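## Task

Carry the green rack holding tubes from the counter to the desk, and carry the empty red rack from the desk to the counter, passing through the door that swings shut by itself. At the end both racks stand upright, each tube sits fully seated in a hole of the green rack, and the door is closed. Neither rack nor any tube may ever reach the floor, and no robot may topple or be left leaning. One or both robots may be used; finally release everything and back the robots away.

## Robot and tools

Robots: two identical Hello Robot Stretch 4 units, r1 and r2. Each has an omni-wheel base, a lift sliding on a mast, one arm that telescopes straight ahead, a three-joint wrist (yaw, pitch, roll) and a two-finger gripper. Cameras per robot: <r>_head_camera, <r>_head_left_camera, <r>_head_right_camera, <r>_wrist_camera. A robot stands about 1.6 m tall; its base edge lies within 0.23 m of the base origin. Loose objects may occasionally get nudged by outside disturbances.

Frames: each robot has its own base frame, origin on the floor below the base centre, x ahead, y to the left, z upward. hand_pose is reported in that frame (a point between the open fingertips; its printed value may be inaccurate). The odometry frame is the base frame where the scene began. base_odometry counts wheel rotation only, so slipping shows as travel; heading runs -3.142 to 3.142, left positive. Since each robot reports in its own frames, relative positions between robots come only from images, lidar_m and wrist_depth_mm.

execute_actions: argument actions is a list holding one action object or none (empty list only returns state and pictures). Inside it, keys r1 and/or r2, one sub-object per robot. Per robot: base, joints, or both, plus optional pace and contact_limits; or end_of_arm by itself. Everything in one action starts at once.
- base: one command only, a relative move from the base's last reported position. translate_m: straight drive in metres, forward positive, -2 to 2. strafe_m: sideways in metres, left positive, -2 to 2. rotate_rad: in-place turn in radians, counter-clockwise from above positive, -3.2 to 3.2.
- joints: absolute targets by name. lift_m 0 to 1.2; arm_m 0 to 0.55 (extension); wrist_yaw_rad -1.134 to 4.276 (0 straight ahead, left positive, 3.14 stowed back, above 3.4 may collide with arm); wrist_pitch_rad -1.117 to 4.259 (0 horizontal, 1.57 pointing down); wrist_roll_rad -1.117 to 4.259 (0 fingers level, positive is clockwise viewed from behind); gripper_m -0.038 to 0.141 (fingertip gap in metres; negative squeezes tips together). Done tolerances: lift and arm ±0.004, yaw and roll ±0.02, pitch ±0.05, gripper ±0.004. A joint target outside its range is clipped and reported; any other bad value or unknown key rejects the whole call.
- pace: slow, default, fast or max. Base speed 0.1/0.3/0.4/0.6 m/s and turn 1/2/3/4 rad/s respectively, further reduced when the lift is above 0.2 m (down to 0.3 m/s and 1 rad/s at 1.2 m).
- contact_limits: {"arm_m": value} from 0 (stops at lightest touch) to 0.75 (pushes hardest); default 0.5.
- end_of_arm: "enable_torque" re-powers any wrist or gripper motor that shut off; it then holds position.
- cameras: list of camera names, or ["all"]/null/omitted for all, [] for none; the pictures line gives the image order.
A robot or joint omitted from an action may still be driving toward an earlier target without the status showing it. If a result reports a stop, later calls in that same reply are skipped.

wait: seconds from 0 to 10; nothing new commanded, returns state and images. zoom_image: camera plus region [x0, y0, x1, y1] in pixels of that camera's latest full image, at most 504x504. finished_scene: scene number; ends it permanently and reports success, so check the goal holds first.

Result lines: base_status and joint_status tell how each commanded motion ended: done (for the base, wheels turned the full amount even if slipping), off_target (resting short and maybe still pushing), contact_stop_at_<key> (hit something; the part drops its target and goes slack, so a lift can sag under load and a base can drift), limit_stop_at_<name> (built-in limit), limit_stop_at_tilt (leaning over 6 degrees; lift, arm, wheels slack until it rights), limit_stop_at_own_body (would hit itself; move away from the body), time_out, torque_fault (wrist motor overloaded and went limp; send enable_torque). on_its_own covers things not commanded this call; its held at value is the target being held. lidar_m: 12 distances in metres, 30 degree sectors, first straight ahead then counter-clockwise (4th left, 7th behind, 10th right); - means nothing seen or closer than 0.25 m; sees roughly 0.15 m up to robot height, misses glass, thin legs, much behind. wrist_depth_mm: 7x7 grid of median depths, 100 to 2000 mm, - if invalid. turned_by_wheels vs turned_by_imu differing by over about 0.1 rad suggests collision or slip. base_tilt in degrees, forward and right positive, with a fixed bias up to about 1.5. motor_effort: percent of maximum, positive toward higher joint values, peak in brackets; wheel efforts positive push toward a right turn.

Gripping: command a gap smaller than the object; a smaller value grips harder and pulls the object inward. Reading and done status do not confirm a grasp; a firm grip shows as a gripper effort change. If fingertips jam on a surface, raise the lift. To unfold at scene start, send lift_m 0.4 with wrist_yaw_rad 0.

Cameras: calibration data (K, distortion, T_world_to_cam relative to the carrying robot's base frame) is given per camera; expect small errors, larger for the wrist camera at long extension.

Avoid: robots pressing against each other (fails the run; base contact plus any further driving is a hard press); the two robots' travel can differ by about 3 cm per metre, which strains a shared load. Turning or driving with over 1 kg held and arm_m above 0.2 risks tipping, especially at fast or max; strong pushes with a high gripper also tip. A level gripper holding over about 2 kg faults the wrist. Never let racks or tubes drop or hit the floor, avoid slamming the door or hard impacts, and leave the door closed.

Each tool is called in YAML: its name, and indented under it one key for each argument.

## Session

execute_actions:
  actions: []

Scene clock: 0.00 s.
r1.base_odometry: x=+0.000 y=+0.000 heading=+0.000 (m, m, rad; r1's odometry frame)
r1.turned_by_wheels: +0.000 (rad since the last result)
r1.turned_by_imu: +0.000 (rad since the last result)
r1.base_tilt: forward=-0.3 right=+1.0 (deg)
r1.lidar_m: 0.90 0.91 0.89 0.81 0.82 1.09 1.07 1.10 1.41 1.21 1.21 0.97
r1.base_status: not commanded
r1.joint_positions: lift_m=+0.133 arm_m=-0.001 wrist_yaw_rad=+3.164 wrist_pitch_rad=-0.017 wrist_roll_rad=-0.018 gripper_m=+0.057
r1.joint_status: not commanded
r1.motor_effort: lift_m=+20 arm_m=+0 wrist_yaw_rad=-1 wrist_pitch_rad=-7 wrist_roll_rad=-4 gripper_m=-4 wheel_0=+0 wheel_1=+0 wheel_2=+0 (%)
r1.hand_pose: x=-0.1206 y=+0.0809 z=+0.3161 quat_wxyz=(-0.011, +0.008, -0.009, +1.000) (m; r1's base frame)
r1.wrist_depth_mm: - - 138 1205 1205 1205 1060 / - - 135 1229 1229 1229 1098 / - - 137 270 1255 1229 1098 / - 122 142 1255 1255 1255 1098 / 190 1255 1255 1255 1255 1255 1098 / 195 1025 931 1008 211 931 976 / 193 294 294 741 768 691 723
r2.base_odometry: x=+0.000 y=+0.000 heading=+0.000 (m, m, rad; r2's odometry frame)
r2.turned_by_wheels: +0.000 (rad since the last result)
r2.turned_by_imu: +0.000 (rad since the last result)
r2.base_tilt: forward=+0.1 right=+0.4 (deg)
r2.lidar_m: 0.87 0.81 0.83 1.24 1.87 2.01 2.32 2.18 0.90 0.67 0.65 0.71
r2.base_status: not commanded
r2.joint_positions: lift_m=+0.135 arm_m=-0.002 wrist_yaw_rad=+3.207 wrist_pitch_rad=+0.006 wrist_roll_rad=-0.011 gripper_m=+0.057
r2.joint_status: not commanded
r2.motor_effort: lift_m=+19 arm_m=+0 wrist_yaw_rad=+1 wrist_pitch_rad=-5 wrist_roll_rad=+0 gripper_m=-2 wheel_0=+0 wheel_1=+0 wheel_2=+1 (%)
r2.hand_pose: x=-0.1247 y=+0.0684 z=+0.3112 quat_wxyz=(-0.033, -0.003, -0.005, +0.999) (m; r2's base frame)
r2.wrist_depth_mm: - 128 169 - - - 1808 / - 116 134 - - - 1808 / - 119 151 - - - 1863 / 133 132 - - - - 1863 / 1537 1983 1863 1808 1708 1708 1618 / 917 1098 212 1078 196 991 960 / 225 496 750 - 768 699 707
pictures: r1_head_camera, r1_head_left_camera, r1_head_right_camera, r1_wrist_camera, r2_head_camera, r2_head_left_camera, r2_head_right_camera, r2_wrist_camera
Images, in order (width x height): r1_head_camera 420x560, r1_head_left_camera 420x672, r1_head_right_camera 420x672, r1_wrist_camera 616x392, r2_head_camera 420x560, r2_head_left_camera 420x672, r2_head_right_camera 420x672, r2_wrist_camera 616x392.

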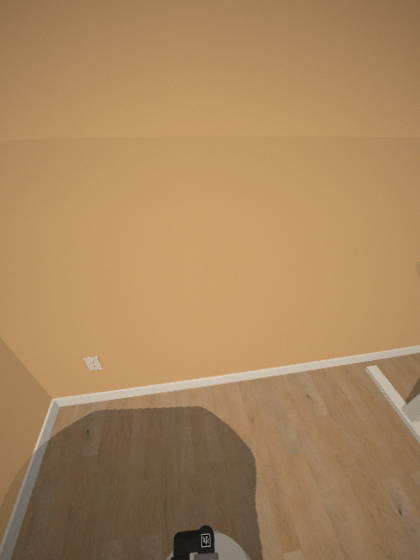

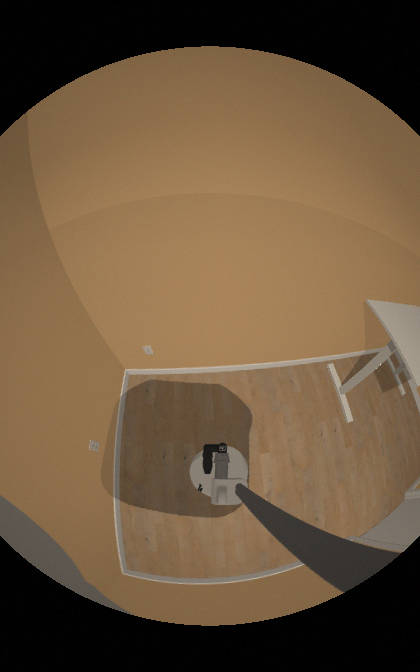

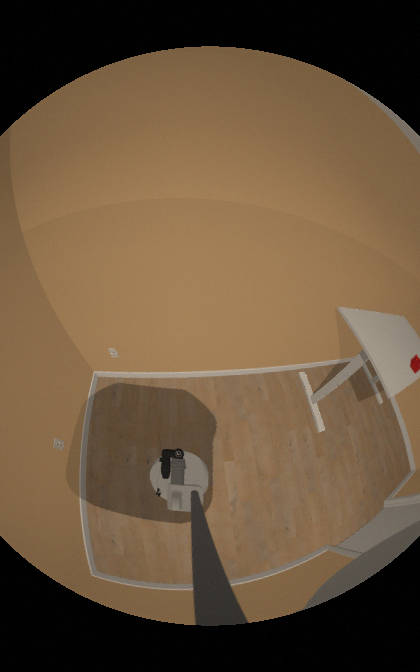

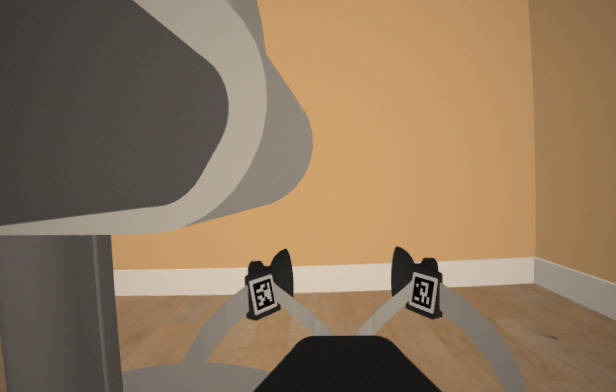

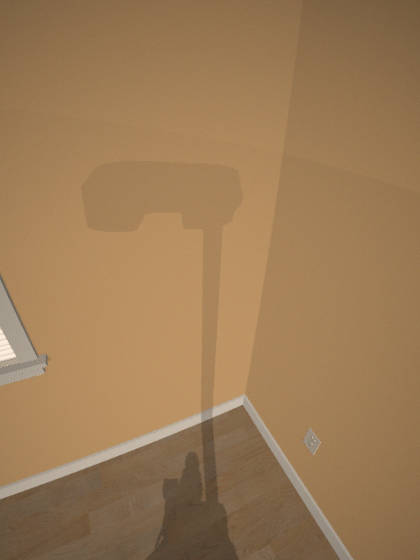

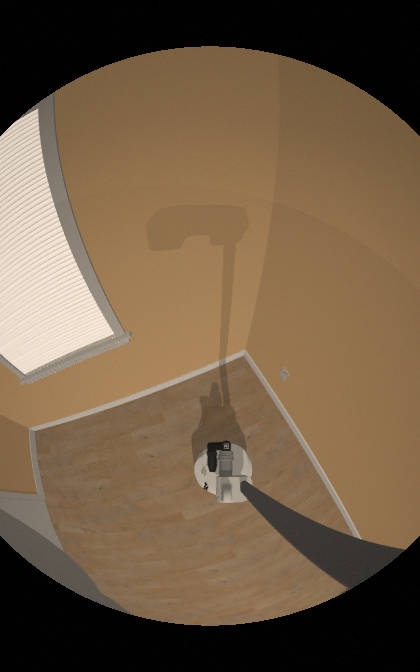

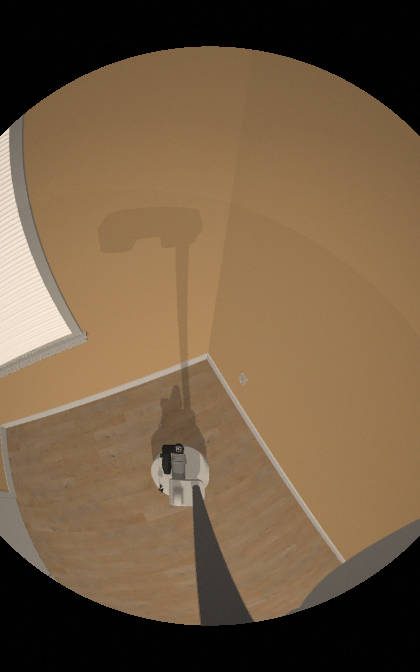

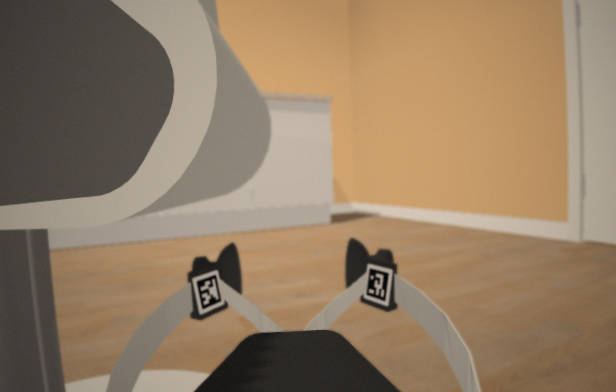

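execute_actions:
  actions:
    - {"r1":{"base":{"rotate_rad":-1.5},"joints":{"lift_m":0.75,"wrist_yaw_rad":0}},"r2":{"base":{"rotate_rad":2.8},"joints":{"lift_m":0.85,"wrist_yaw_rad":0}}}

Scene clock: 4.53 s.
r1.base_odometry: x=+0.000 y=+0.000 heading=-1.500 (m, m, rad; r1's odometry frame)
r1.turned_by_wheels: -1.500 (rad since the last result)
r1.turned_by_imu: -1.487 (rad since the last result)
r1.base_tilt: forward=-0.2 right=+0.9 (deg)
r1.lidar_m: 1.20 1.24 0.93 0.90 0.91 0.86 0.82 0.82 1.12 1.09 1.14 1.52
r1.base_status: done
r1.joint_positions: lift_m=+0.750 arm_m=-0.001 wrist_yaw_rad=+0.000 wrist_pitch_rad=-0.017 wrist_roll_rad=-0.018 gripper_m=+0.057
r1.joint_status: all done
r1.motor_effort: lift_m=+26(31) arm_m=-1(0) wrist_yaw_rad=-3(5) wrist_pitch_rad=-8(7) wrist_roll_rad=-3(3) gripper_m=-4(4) wheel_0=+0(5) wheel_1=+0(6) wheel_2=+0(5) (%)
r1.hand_pose: x=+0.4583 y=-0.0873 z=+0.9326 quat_wxyz=(+1.000, -0.009, -0.008, +0.000) (m; r1's base frame)
r1.wrist_depth_mm: 1366 1921 - - - - 1661 / 1336 1921 - - - - 1708 / 1336 1921 - - - - 1708 / 1281 1576 - - - - 1708 / 1281 1537 - - - - 1756 / 1281 1661 - - 211 - 1756 / 1281 1537 1921 1983 - 1863 1756
r2.base_odometry: x=+0.000 y=+0.000 heading=+2.799 (m, m, rad; r2's odometry frame)
r2.turned_by_wheels: +2.799 (rad since the last result)
r2.turned_by_imu: +2.791 (rad since the last result)
r2.base_tilt: forward=+0.1 right=+0.5 (deg)
r2.lidar_m: 2.21 2.24 1.38 0.78 0.66 0.64 0.75 0.85 0.82 0.95 1.66 1.88
r2.base_status: done
r2.joint_positions: lift_m=+0.850 arm_m=-0.002 wrist_yaw_rad=+0.000 wrist_pitch_rad=+0.006 wrist_roll_rad=-0.011 gripper_m=+0.057
r2.joint_status: all done
r2.motor_effort: lift_m=+23(23) arm_m=+0(0) wrist_yaw_rad=+0(7) wrist_pitch_rad=-6(5) wrist_roll_rad=+0(0) gripper_m=-6(4) wheel_0=-6(12) wheel_1=-5(10) wheel_2=-5(13) (%)
r2.hand_pose: x=+0.4574 y=-0.0874 z=+1.0262 quat_wxyz=(+1.000, -0.005, +0.003, +0.000) (m; r2's base frame)
r2.wrist_depth_mm: - - - - 1863 1618 1397 / - - - - 1863 1661 1430 / - - - - 1921 1661 1464 / - - - - 1921 1661 1464 / 1863 - - - 1863 1708 1464 / 1921 - 211 - 197 1661 1464 / 1863 - - - 1921 1576 1464
pictures: r1_head_camera, r1_head_left_camera, r1_head_right_camera, r1_wrist_camera, r2_head_camera, r2_head_left_camera, r2_head_right_camera, r2_wrist_camera
camera_calibration (this result's frames):
r1_wrist_camera: T_world_to_cam=[[0.07915, -0.996798, 0.0113874, -0.114654], [-0.0265463, -0.0135268, -0.999556, 0.992654], [0.996509, 0.0788125, -0.0275319, -0.19804], [0, 0, 0, 1]] pos_world=[0.232774, -0.0852511, 0.988066]
r2_wrist_camera: T_world_to_cam=[[-0.0461787, -0.998656, -0.0235357, -0.0539057], [-0.0547388, 0.0260552, -0.998161, 1.09656], [0.997432, -0.0448055, -0.0558684, -0.175407], [0, 0, 0, 1]] pos_world=[0.232492, -0.0902635, 1.08347]
Images, in order (width x height): r1_head_camera 420x560, r1_head_left_camera 420x672, r1_head_right_camera 420x672, r1_wrist_camera 616x392, r2_head_camera 420x560, r2_head_left_camera 420x672, r2_head_right_camera 420x672, r2_wrist_camera 616x392.

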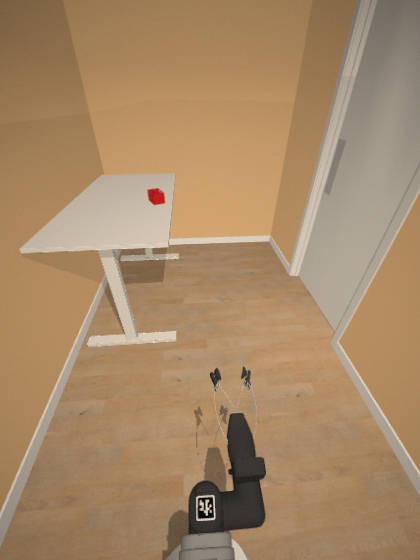

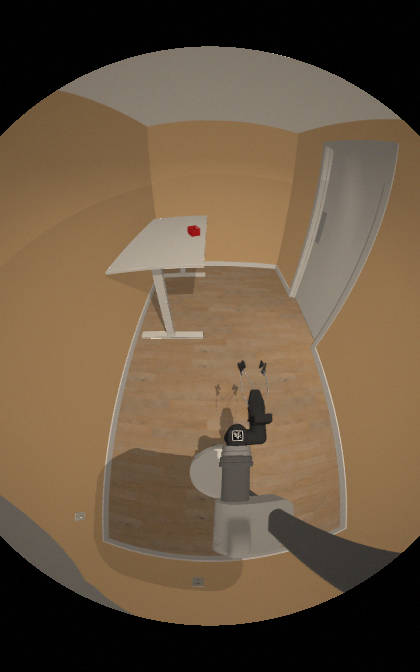

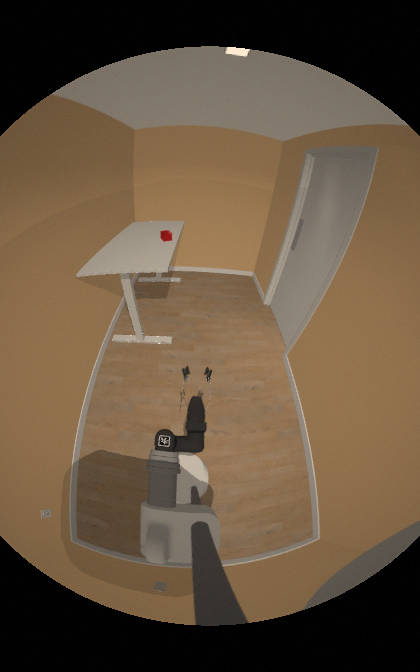

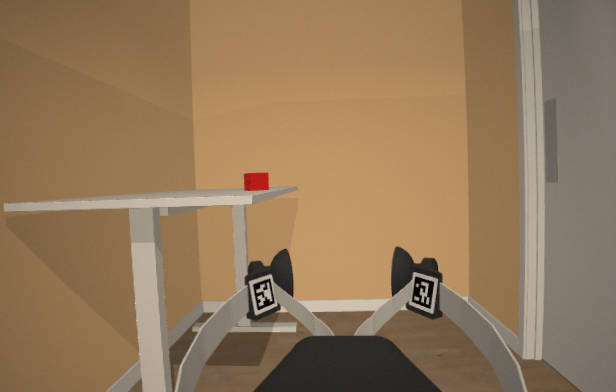

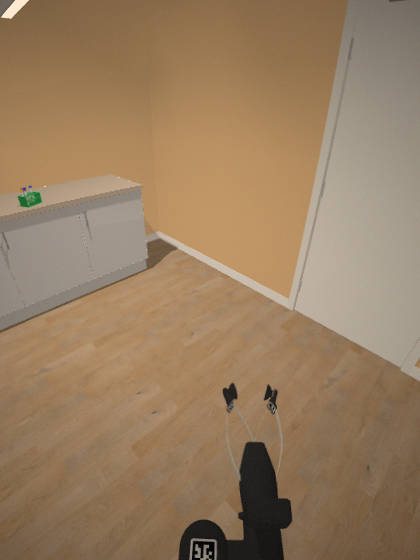

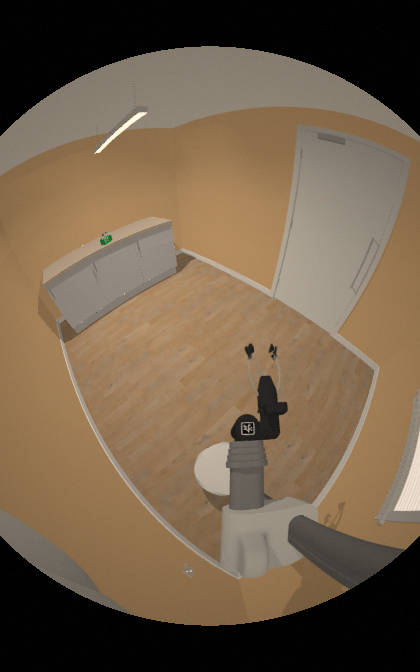

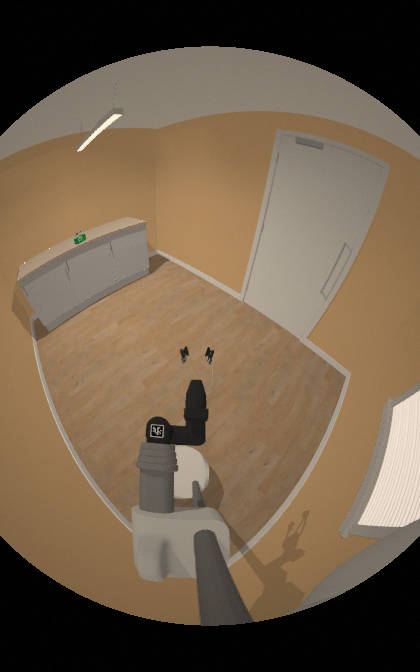

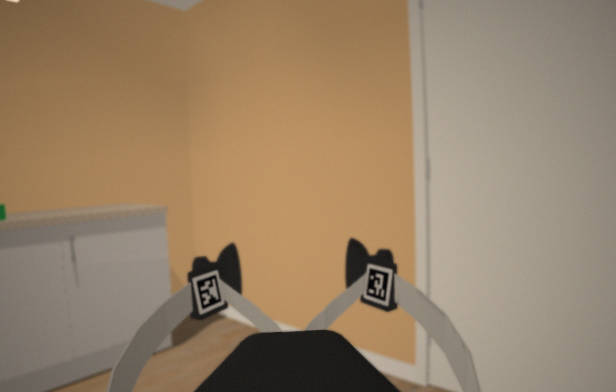

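execute_actions:
  actions:
    - {"r1":{"base":{"rotate_rad":-0.25},"joints":{"lift_m":0.85,"gripper_m":0.14}},"r2":{"base":{"rotate_rad":0.55},"joints":{"gripper_m":0.14}}}
  cameras: []

execute_actions:
  actions:
    - {"r1":{"base":{"translate_m":1.77},"pace":"fast"},"r2":{"base":{"translate_m":1.75},"pace":"fast"}}
  cameras: []

execute_actions:
  actions:
    - {"r1":{"base":{"rotate_rad":1.8}},"r2":{"base":{"rotate_rad":0.2}}}
  cameras: ["r1_head_camera","r1_wrist_camera","r2_head_camera","r2_wrist_camera"]

Scene clock: 10.20 s.
r1.base_odometry: x=+0.000 y=+0.000 heading=-1.750 (m, m, rad; r1's odometry frame)
r1.turned_by_wheels: -0.250 (rad since the last result)
r1.turned_by_imu: -0.247 (rad since the last result)
r1.base_tilt: forward=-0.2 right=+0.9 (deg)
r1.lidar_m: 2.27 1.19 1.05 0.89 0.89 0.99 0.81 0.79 0.95 1.09 1.09 1.26
r1.base_status: done
r1.joint_positions: lift_m=+0.850 arm_m=-0.001 wrist_yaw_rad=+0.000 wrist_pitch_rad=-0.017 wrist_roll_rad=-0.018 gripper_m=+0.140
r1.joint_status: all done
r1.motor_effort: lift_m=+26(25) arm_m=+0(1) wrist_yaw_rad=-2(1) wrist_pitch_rad=-8(7) wrist_roll_rad=-3(3) gripper_m=+1(5) wheel_0=+1(5) wheel_1=+1(4) wheel_2=+1(6) (%)
r1.hand_pose: x=+0.4583 y=-0.0874 z=+1.0326 quat_wxyz=(+1.000, -0.009, -0.008, +0.000) (m; r1's base frame)
r1.wrist_depth_mm: - - - - - 1537 1060 / - - - - - 1576 1060 / - - - - - 1576 1078 / 1983 - - - - 1576 1098 / 1205 - - - - 1430 1118 / - - - - - 194 1098 / - - - - - 1618 1098
r2.base_odometry: x=+0.000 y=+0.000 heading=-2.936 (m, m, rad; r2's odometry frame)
r2.turned_by_wheels: +0.549 (rad since the last result)
r2.turned_by_imu: +0.549 (rad since the last result)
r2.base_tilt: forward=+0.2 right=+0.4 (deg)
r2.lidar_m: 2.25 1.33 0.76 0.66 0.65 0.79 0.86 0.84 0.96 1.75 1.87 2.24
r2.base_status: done
r2.joint_positions: lift_m=+0.850 arm_m=-0.002 wrist_yaw_rad=+0.000 wrist_pitch_rad=+0.006 wrist_roll_rad=-0.011 gripper_m=+0.140
r2.joint_status: all done
r2.motor_effort: lift_m=+22(22) arm_m=+0(0) wrist_yaw_rad=+1(0) wrist_pitch_rad=-5(7) wrist_roll_rad=+1(0) gripper_m=+1(1) wheel_0=-6(12) wheel_1=-4(14) wheel_2=-4(12) (%)
r2.hand_pose: x=+0.4573 y=-0.0874 z=+1.0262 quat_wxyz=(+1.000, -0.005, +0.003, +0.000) (m; r2's base frame)
r2.wrist_depth_mm: - - - - - - 1863 / - - - - - - 1921 / - - - - - - 1921 / - - - - - - 1983 / - 1921 - - - - 1983 / - 200 - - - - - / - - - - - - 1863
pictures: none
No camera images: the call's "cameras" was empty. Leave "cameras" out to get every camera's image.

Scene clock: 16.10 s.
r1.base_odometry: x=-0.315 y=-1.742 heading=-1.750 (m, m, rad; r1's odometry frame)
r1.turned_by_wheels: +0.000 (rad since the last result)
r1.turned_by_imu: -0.008 (rad since the last result)
r1.base_tilt: forward=-0.2 right=+0.9 (deg)
r1.lidar_m: 1.11 1.21 0.74 0.62 0.62 0.72 2.51 1.28 0.75 0.61 0.66 0.71
r1.base_status: done
r1.joint_positions: lift_m=+0.850 arm_m=-0.001 wrist_yaw_rad=+0.000 wrist_pitch_rad=-0.017 wrist_roll_rad=-0.018 gripper_m=+0.140
r1.joint_status: not commanded
r1.motor_effort: lift_m=+25(26) arm_m=+0(1) wrist_yaw_rad=-1(1) wrist_pitch_rad=-7(8) wrist_roll_rad=-4(3) gripper_m=-1(3) wheel_0=+1(5) wheel_1=+1(4) wheel_2=+1(10) (%)
r1.hand_pose: x=+0.4583 y=-0.0874 z=+1.0326 quat_wxyz=(+1.000, -0.009, -0.008, +0.000) (m; r1's base frame)
r1.wrist_depth_mm: 917 960 1008 1060 991 634 488 / 946 960 1008 1060 991 647 496 / 931 976 1025 1060 1025 654 492 / 946 976 1025 1098 1042 654 496 / 931 991 1025 1098 1042 603 500 / 946 976 1008 1060 917 194 512 / 946 1008 1042 1060 854 676 512
r2.base_odometry: x=-1.713 y=-0.359 heading=-2.935 (m, m, rad; r2's odometry frame)
r2.turned_by_wheels: +0.001 (rad since the last result)
r2.turned_by_imu: -0.005 (rad since the last result)
r2.base_tilt: forward=+0.2 right=+0.3 (deg)
r2.lidar_m: 0.53 0.53 0.62 1.10 1.09 1.29 2.31 2.54 1.73 1.46 1.47 0.65
r2.base_status: done
r2.joint_positions: lift_m=+0.850 arm_m=-0.002 wrist_yaw_rad=+0.000 wrist_pitch_rad=+0.006 wrist_roll_rad=-0.011 gripper_m=+0.140
r2.joint_status: not commanded
r2.motor_effort: lift_m=+22(22) arm_m=+0(0) wrist_yaw_rad=+1(1) wrist_pitch_rad=-5(5) wrist_roll_rad=+0(0) gripper_m=-3(0) wheel_0=+6(11) wheel_1=+5(9) wheel_2=-3(14) (%)
r2.hand_pose: x=+0.4573 y=-0.0874 z=+1.0262 quat_wxyz=(+1.000, -0.005, +0.003, +0.000) (m; r2's base frame)
r2.wrist_depth_mm: 866 904 976 1025 1098 1205 1308 / 866 917 976 1060 1118 1229 1308 / 866 931 976 1060 1138 1229 1308 / 878 931 991 1060 1138 1255 1336 / 413 488 878 854 788 750 723 / 418 198 427 452 433 466 517 / 357 345 368 - 442 496 539
pictures: none
No camera images: the call's "cameras" was empty. Leave "cameras" out to get every camera's image.

Scene clock: 18.27 s.
r1.base_odometry: x=-0.315 y=-1.742 heading=+0.051 (m, m, rad; r1's odometry frame)
r1.turned_by_wheels: +1.800 (rad since the last result)
r1.turned_by_imu: +1.786 (rad since the last result)
r1.base_tilt: forward=-0.1 right=+1.0 (deg)
r1.lidar_m: 0.61 0.63 1.91 2.51 0.88 0.71 0.65 0.66 0.79 1.22 0.97 0.66
r1.base_status: done
r1.joint_positions: lift_m=+0.850 arm_m=-0.001 wrist_yaw_rad=+0.000 wrist_pitch_rad=-0.017 wrist_roll_rad=-0.018 gripper_m=+0.140
r1.joint_status: not commanded
r1.motor_effort: lift_m=+25(25) arm_m=+0(0) wrist_yaw_rad=-1(1) wrist_pitch_rad=-7(7) wrist_roll_rad=-3(4) gripper_m=+0(0) wheel_0=+2(7) wheel_1=+2(6) wheel_2=+1(6) (%)
r1.hand_pose: x=+0.4583 y=-0.0874 z=+1.0327 quat_wxyz=(+1.000, -0.009, -0.008, +0.000) (m; r1's base frame)
r1.wrist_depth_mm: 1229 1229 1205 1205 1205 1182 1182 / 1229 1255 1229 1205 1182 1205 1205 / 1255 1229 1229 1229 1205 1205 1182 / 1255 1255 1229 1229 1229 1229 1182 / 1008 750 715 539 549 621 597 / 442 436 415 418 415 193 421 / 1281 1255 1255 1255 1229 1229 1229
r2.base_odometry: x=-1.713 y=-0.359 heading=-2.736 (m, m, rad; r2's odometry frame)
r2.turned_by_wheels: +0.199 (rad since the last result)
r2.turned_by_imu: +0.199 (rad since the last result)
r2.base_tilt: forward=+0.2 right=+0.4 (deg)
r2.lidar_m: 0.53 0.56 0.73 1.09 1.14 1.51 2.53 2.16 1.58 1.47 0.88 0.57
r2.base_status: done
r2.joint_positions: lift_m=+0.850 arm_m=-0.002 wrist_yaw_rad=+0.000 wrist_pitch_rad=+0.006 wrist_roll_rad=-0.011 gripper_m=+0.140
r2.joint_status: not commanded
r2.motor_effort: lift_m=+22(22) arm_m=+0(0) wrist_yaw_rad=+1(2) wrist_pitch_rad=-7(6) wrist_roll_rad=+0(0) gripper_m=+1(5) wheel_0=-6(10) wheel_1=-6(10) wheel_2=-3(7) (%)
r2.hand_pose: x=+0.4573 y=-0.0874 z=+1.0262 quat_wxyz=(+1.000, -0.005, +0.003, +0.000) (m; r2's base frame)
r2.wrist_depth_mm: 904 917 946 960 991 1008 1042 / 917 946 960 976 1025 1025 1042 / 917 946 960 976 1025 1042 1078 / 946 960 976 976 1025 1042 1078 / 931 788 480 842 798 750 723 / 508 199 421 452 410 418 439 / 355 345 347 - 366 370 384
pictures: r1_head_camera, r1_wrist_camera, r2_head_camera, r2_wrist_camera
camera_calibration (this result's frames):
r1_wrist_camera: T_world_to_cam=[[0.0788458, -0.996822, 0.0113874, -0.115742], [-0.0265503, -0.0135186, -0.999556, 1.0927], [0.996533, 0.0785085, -0.0275318, -0.195295], [0, 0, 0, 1]] pos_world=[0.232755, -0.0852704, 1.08815]
r2_wrist_camera: T_world_to_cam=[[-0.046398, -0.998646, -0.0235358, -0.0538676], [-0.0547331, 0.0260673, -0.998161, 1.0966], [0.997422, -0.0450245, -0.0558684, -0.175405], [0, 0, 0, 1]] pos_world=[0.232473, -0.0902774, 1.08351]
Images, in order (width x height): r1_head_camera 420x560, r1_wrist_camera 616x392, r2_head_camera 420x560, r2_wrist_camera 616x392.

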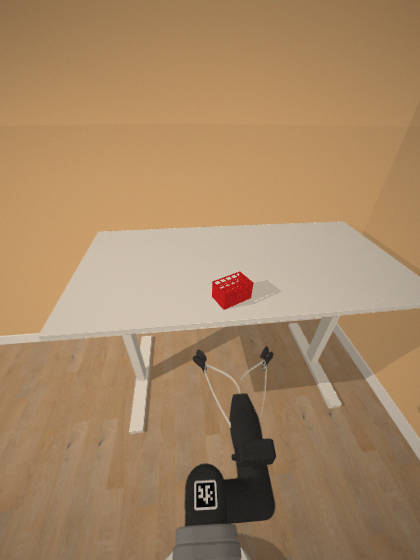

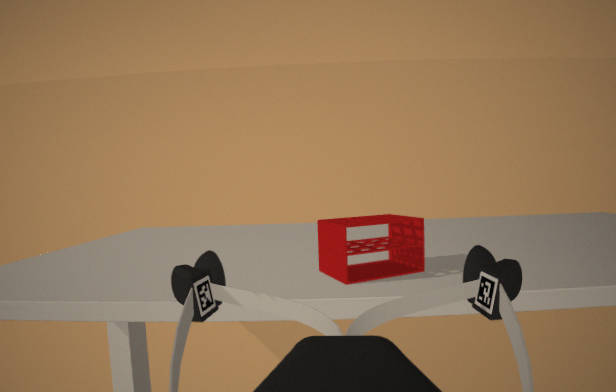

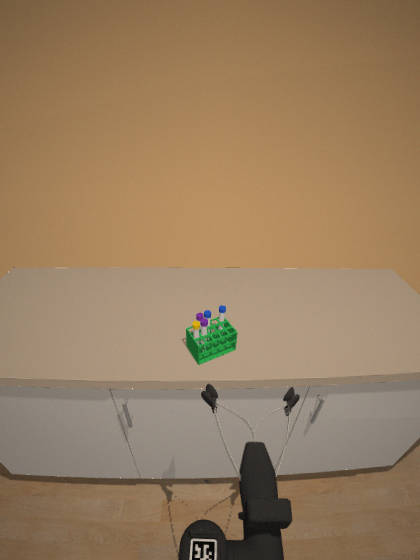

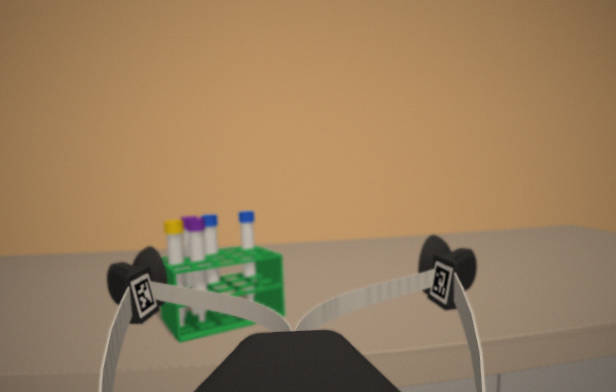

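execute_actions:
  actions:
    - {"r1":{"base":{"rotate_rad":0.5}},"r2":{"base":{"rotate_rad":0.5}}}
  cameras: []

execute_actions:
  actions:
    - {"r1":{"base":{"strafe_m":-0.385},"joints":{"lift_m":0.825}},"r2":{"base":{"strafe_m":-0.245},"joints":{"lift_m":0.79}}}
  cameras: ["r1_head_camera","r1_wrist_camera","r2_head_camera","r2_wrist_camera"]

Scene clock: 22.13 s.
r1.base_odometry: x=-0.315 y=-1.742 heading=+0.551 (m, m, rad; r1's odometry frame)
r1.turned_by_wheels: +0.500 (rad since the last result)
r1.turned_by_imu: +0.496 (rad since the last result)
r1.base_tilt: forward=-0.3 right=+1.0 (deg)
r1.lidar_m: 0.62 1.86 2.50 0.91 0.72 0.63 0.67 0.78 1.22 0.97 0.67 0.60
r1.base_status: done
r1.joint_positions: lift_m=+0.850 arm_m=-0.001 wrist_yaw_rad=+0.000 wrist_pitch_rad=-0.017 wrist_roll_rad=-0.018 gripper_m=+0.140
r1.joint_status: not commanded
r1.motor_effort: lift_m=+25(25) arm_m=-1(0) wrist_yaw_rad=-2(0) wrist_pitch_rad=-7(7) wrist_roll_rad=-4(4) gripper_m=-2(0) wheel_0=+0(5) wheel_1=+0(4) wheel_2=+0(5) (%)
r1.hand_pose: x=+0.4583 y=-0.0874 z=+1.0327 quat_wxyz=(+1.000, -0.009, -0.008, +0.000) (m; r1's base frame)
r1.wrist_depth_mm: - 1921 1576 1336 1205 1060 960 / - 1921 1618 1397 1205 1078 960 / - 1921 1618 1397 1229 1078 960 / - 1983 1661 1397 1205 1078 991 / - - 1576 699 668 615 597 / - 1983 500 462 413 193 347 / - - 1661 1464 1182 1098 991
r2.base_odometry: x=-1.713 y=-0.359 heading=-2.237 (m, m, rad; r2's odometry frame)
r2.turned_by_wheels: +0.499 (rad since the last result)
r2.turned_by_imu: +0.499 (rad since the last result)
r2.base_tilt: forward=+0.2 right=+0.4 (deg)
r2.lidar_m: 0.57 0.74 1.09 1.12 1.46 2.51 2.35 1.59 1.45 0.89 0.57 0.53
r2.base_status: done
r2.joint_positions: lift_m=+0.850 arm_m=-0.002 wrist_yaw_rad=+0.000 wrist_pitch_rad=+0.006 wrist_roll_rad=-0.011 gripper_m=+0.140
r2.joint_status: not commanded
r2.motor_effort: lift_m=+22(22) arm_m=+0(0) wrist_yaw_rad=+0(0) wrist_pitch_rad=-5(6) wrist_roll_rad=+0(1) gripper_m=+0(0) wheel_0=-5(10) wheel_1=-3(10) wheel_2=-5(7) (%)
r2.hand_pose: x=+0.4573 y=-0.0874 z=+1.0262 quat_wxyz=(+1.000, -0.005, +0.003, +0.000) (m; r2's base frame)
r2.wrist_depth_mm: 1098 1255 1098 1025 931 854 798 / 1098 1255 1138 1042 931 854 798 / 1098 1255 1160 1042 946 866 820 / 1118 1255 1182 1060 960 878 820 / 1042 891 866 831 809 370 415 / 525 198 427 449 410 375 397 / 549 452 404 - 355 327 329
pictures: none
No camera images: the call's "cameras" was empty. Leave "cameras" out to get every camera's image.

Scene clock: 24.73 s.
r1.base_odometry: x=-0.114 y=-2.070 heading=+0.551 (m, m, rad; r1's odometry frame)
r1.turned_by_wheels: +0.000 (rad since the last result)
r1.turned_by_imu: -0.001 (rad since the last result)
r1.base_tilt: forward=-0.3 right=+0.9 (deg)
r1.lidar_m: 0.46 0.61 2.86 1.15 0.88 0.73 0.76 0.92 0.85 0.77 0.49 0.45
r1.base_status: done
r1.joint_positions: lift_m=+0.825 arm_m=-0.001 wrist_yaw_rad=+0.000 wrist_pitch_rad=-0.017 wrist_roll_rad=-0.018 gripper_m=+0.140
r1.joint_status: all done
r1.motor_effort: lift_m=+15(28) arm_m=+0(1) wrist_yaw_rad=-1(0) wrist_pitch_rad=-7(7) wrist_roll_rad=-3(4) gripper_m=+1(2) wheel_0=+0(8) wheel_1=+0(8) wheel_2=-1(2) (%)
r1.hand_pose: x=+0.4583 y=-0.0874 z=+1.0084 quat_wxyz=(+1.000, -0.009, -0.008, +0.000) (m; r1's base frame)
r1.wrist_depth_mm: 1983 1661 1336 1182 1042 917 831 / - 1708 1397 1182 1042 917 842 / - 1708 1397 1205 1042 917 854 / - 1708 1397 1205 1042 946 842 / 627 615 591 436 413 500 492 / - 402 291 291 278 194 287 / - 1808 917 273 226 215 206
r2.base_odometry: x=-1.905 y=-0.208 heading=-2.237 (m, m, rad; r2's odometry frame)
r2.turned_by_wheels: +0.000 (rad since the last result)
r2.turned_by_imu: +0.000 (rad since the last result)
r2.base_tilt: forward=+0.1 right=+0.4 (deg)
r2.lidar_m: 0.45 0.58 1.29 1.36 1.75 2.61 1.99 1.35 1.24 0.71 0.48 0.43
r2.base_status: done
r2.joint_positions: lift_m=+0.790 arm_m=-0.002 wrist_yaw_rad=+0.000 wrist_pitch_rad=+0.006 wrist_roll_rad=-0.011 gripper_m=+0.140
r2.joint_status: all done
r2.motor_effort: lift_m=+15(19) arm_m=+0(0) wrist_yaw_rad=+0(1) wrist_pitch_rad=-4(7) wrist_roll_rad=+0(1) gripper_m=-1(1) wheel_0=+6(13) wheel_1=-5(13) wheel_2=+0(4) (%)
r2.hand_pose: x=+0.4573 y=-0.0874 z=+0.9668 quat_wxyz=(+1.000, -0.005, +0.003, +0.000) (m; r2's base frame)
r2.wrist_depth_mm: 1229 1118 991 917 820 750 699 / 1255 1138 1008 917 831 768 707 / 1281 1138 1025 931 842 778 715 / 1308 1138 1025 410 854 788 723 / 597 585 436 402 462 484 477 / 353 198 279 294 268 276 290 / 379 297 272 - 231 214 216
pictures: r1_head_camera, r1_wrist_camera, r2_head_camera, r2_wrist_camera
camera_calibration (this result's frames):
r1_wrist_camera: T_world_to_cam=[[0.0788344, -0.996823, 0.0113873, -0.115465], [-0.0265505, -0.0135183, -0.999556, 1.06849], [0.996534, 0.0784971, -0.0275319, -0.195963], [0, 0, 0, 1]] pos_world=[0.232755, -0.0852711, 1.06394]
r2_wrist_camera: T_world_to_cam=[[-0.0464539, -0.998643, -0.0235358, -0.0552574], [-0.0547316, 0.0260704, -0.998161, 1.03725], [0.99742, -0.0450803, -0.0558684, -0.178727], [0, 0, 0, 1]] pos_world=[0.232469, -0.090281, 1.02406]
Images, in order (width x height): r1_head_camera 420x560, r1_wrist_camera 616x392, r2_head_camera 420x560, r2_wrist_camera 616x392.

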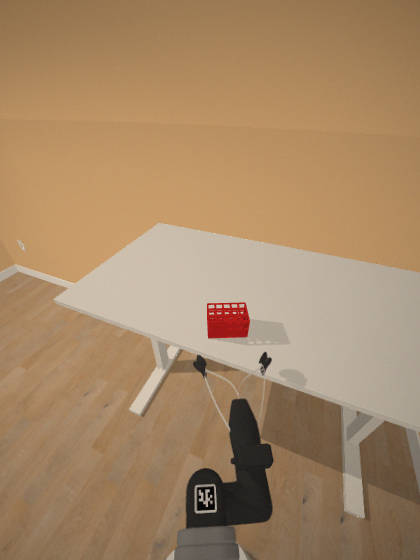

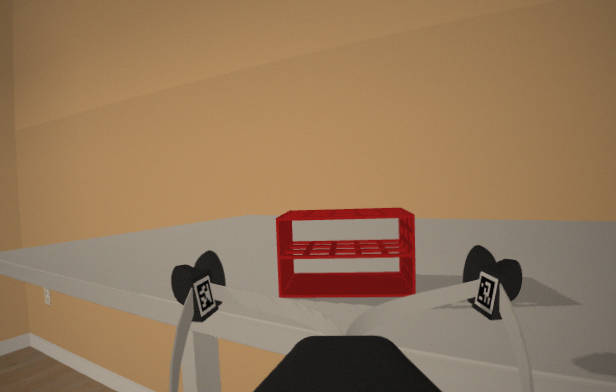

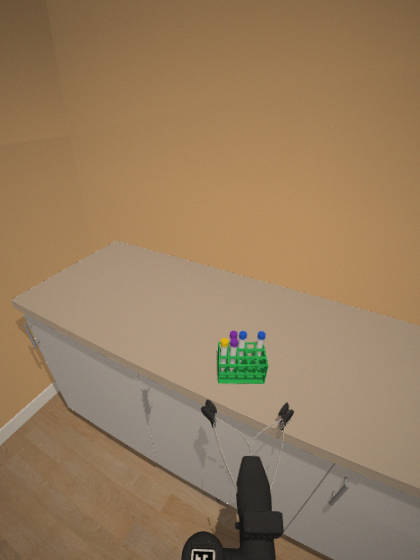

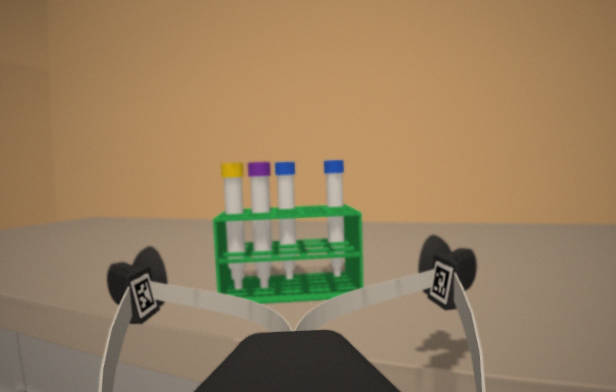

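Well aligned.

execute_actions:
  actions:
    - {"r1":{"joints":{"lift_m":0.812,"arm_m":0.11},"pace":"slow"},"r2":{"joints":{"lift_m":0.778,"arm_m":0.11},"pace":"slow"}}
  cameras: ["r1_head_camera","r1_wrist_camera","r2_head_camera","r2_wrist_camera"]

Scene clock: 28.00 s.
r1.base_odometry: x=-0.114 y=-2.070 heading=+0.551 (m, m, rad; r1's odometry frame)
r1.turned_by_wheels: +0.000 (rad since the last result)
r1.turned_by_imu: +0.000 (rad since the last result)
r1.base_tilt: forward=-0.2 right=+1.0 (deg)
r1.lidar_m: 0.57 0.61 2.85 1.19 0.89 0.74 0.76 0.94 0.86 0.72 0.50 0.45
r1.base_status: not commanded
r1.joint_positions: lift_m=+0.812 arm_m=+0.109 wrist_yaw_rad=+0.000 wrist_pitch_rad=-0.017 wrist_roll_rad=-0.018 gripper_m=+0.140
r1.joint_status: all done
r1.motor_effort: lift_m=+14(16) arm_m=+6(6) wrist_yaw_rad=+0(0) wrist_pitch_rad=-8(8) wrist_roll_rad=-4(3) gripper_m=-1(1) wheel_0=+0(0) wheel_1=+0(0) wheel_2=-1(1) (%)
r1.hand_pose: x=+0.5683 y=-0.0874 z=+0.9955 quat_wxyz=(+1.000, -0.009, -0.008, +0.000) (m; r1's base frame)
r1.wrist_depth_mm: 1863 1499 1229 1042 931 820 741 / 1808 1499 1229 1078 931 831 741 / 1983 1499 1255 1060 931 831 759 / 1921 1537 1255 1042 917 820 759 / 549 530 384 301 290 382 430 / 285 283 235 246 236 193 251 / 1983 220 191 190 195 181 185
r2.base_odometry: x=-1.905 y=-0.208 heading=-2.237 (m, m, rad; r2's odometry frame)
r2.turned_by_wheels: +0.000 (rad since the last result)
r2.turned_by_imu: +0.001 (rad since the last result)
r2.base_tilt: forward=+0.2 right=+0.4 (deg)
r2.lidar_m: 0.44 0.59 1.31 1.34 1.75 2.60 1.99 1.34 1.25 0.72 0.48 0.43
r2.base_status: not commanded
r2.joint_positions: lift_m=+0.778 arm_m=+0.108 wrist_yaw_rad=+0.000 wrist_pitch_rad=+0.006 wrist_roll_rad=-0.011 gripper_m=+0.140
r2.joint_status: all done
r2.motor_effort: lift_m=+15(14) arm_m=+9(8) wrist_yaw_rad=+1(0) wrist_pitch_rad=-6(6) wrist_roll_rad=+1(1) gripper_m=+1(2) wheel_0=+6(6) wheel_1=-5(5) wheel_2=+0(0) (%)
r2.hand_pose: x=+0.5677 y=-0.0874 z=+0.9548 quat_wxyz=(+1.000, -0.005, +0.003, +0.000) (m; r2's base frame)
r2.wrist_depth_mm: 1118 976 878 798 732 668 621 / 1118 991 891 798 732 683 627 / 1138 1008 256 809 741 676 634 / 1160 1008 253 286 732 691 647 / 525 521 253 283 244 427 418 / 291 199 217 254 231 242 256 / 206 200 201 - 204 189 193
pictures: r1_head_camera, r1_wrist_camera, r2_head_camera, r2_wrist_camera
camera_calibration (this result's frames):
r1_wrist_camera: T_world_to_cam=[[0.0788194, -0.996824, 0.0113874, -0.123992], [-0.0265507, -0.013518, -0.999556, 1.05851], [0.996535, 0.0784821, -0.0275319, -0.306019], [0, 0, 0, 1]] pos_world=[0.342836, -0.085272, 1.05103]
r2_wrist_camera: T_world_to_cam=[[-0.0464059, -0.998645, -0.0235357, -0.0504235], [-0.0547328, 0.0260676, -0.998161, 1.03134], [0.997422, -0.0450323, -0.0558684, -0.289527], [0, 0, 0, 1]] pos_world=[0.342889, -0.0902779, 1.01209]
Images, in order (width x height): r1_head_camera 420x560, r1_wrist_camera 616x392, r2_head_camera 420x560, r2_wrist_camera 616x392.

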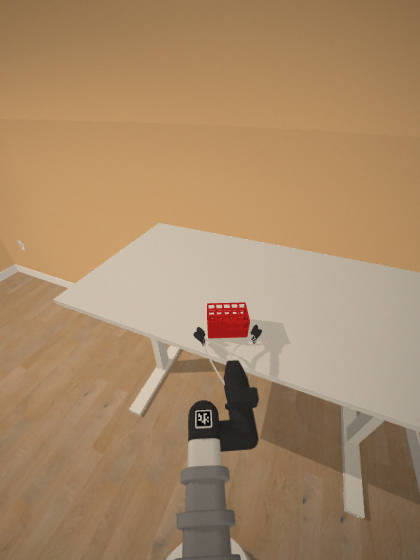

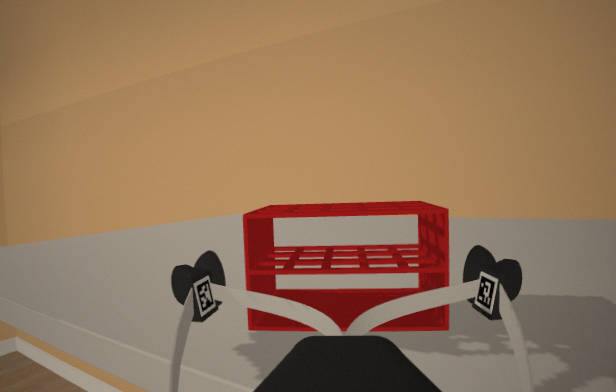

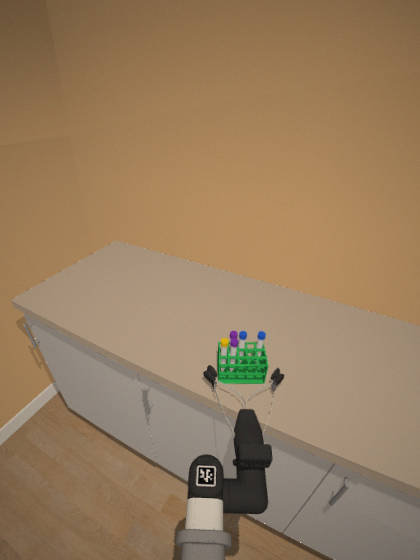

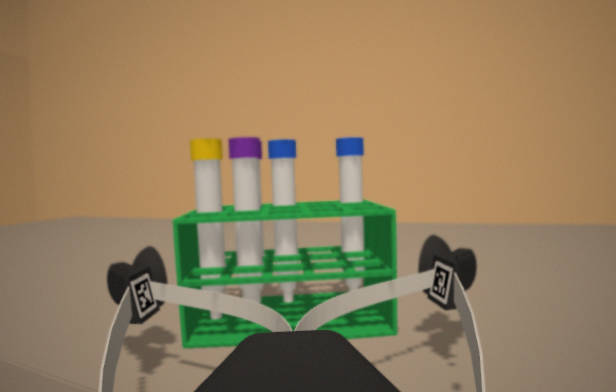

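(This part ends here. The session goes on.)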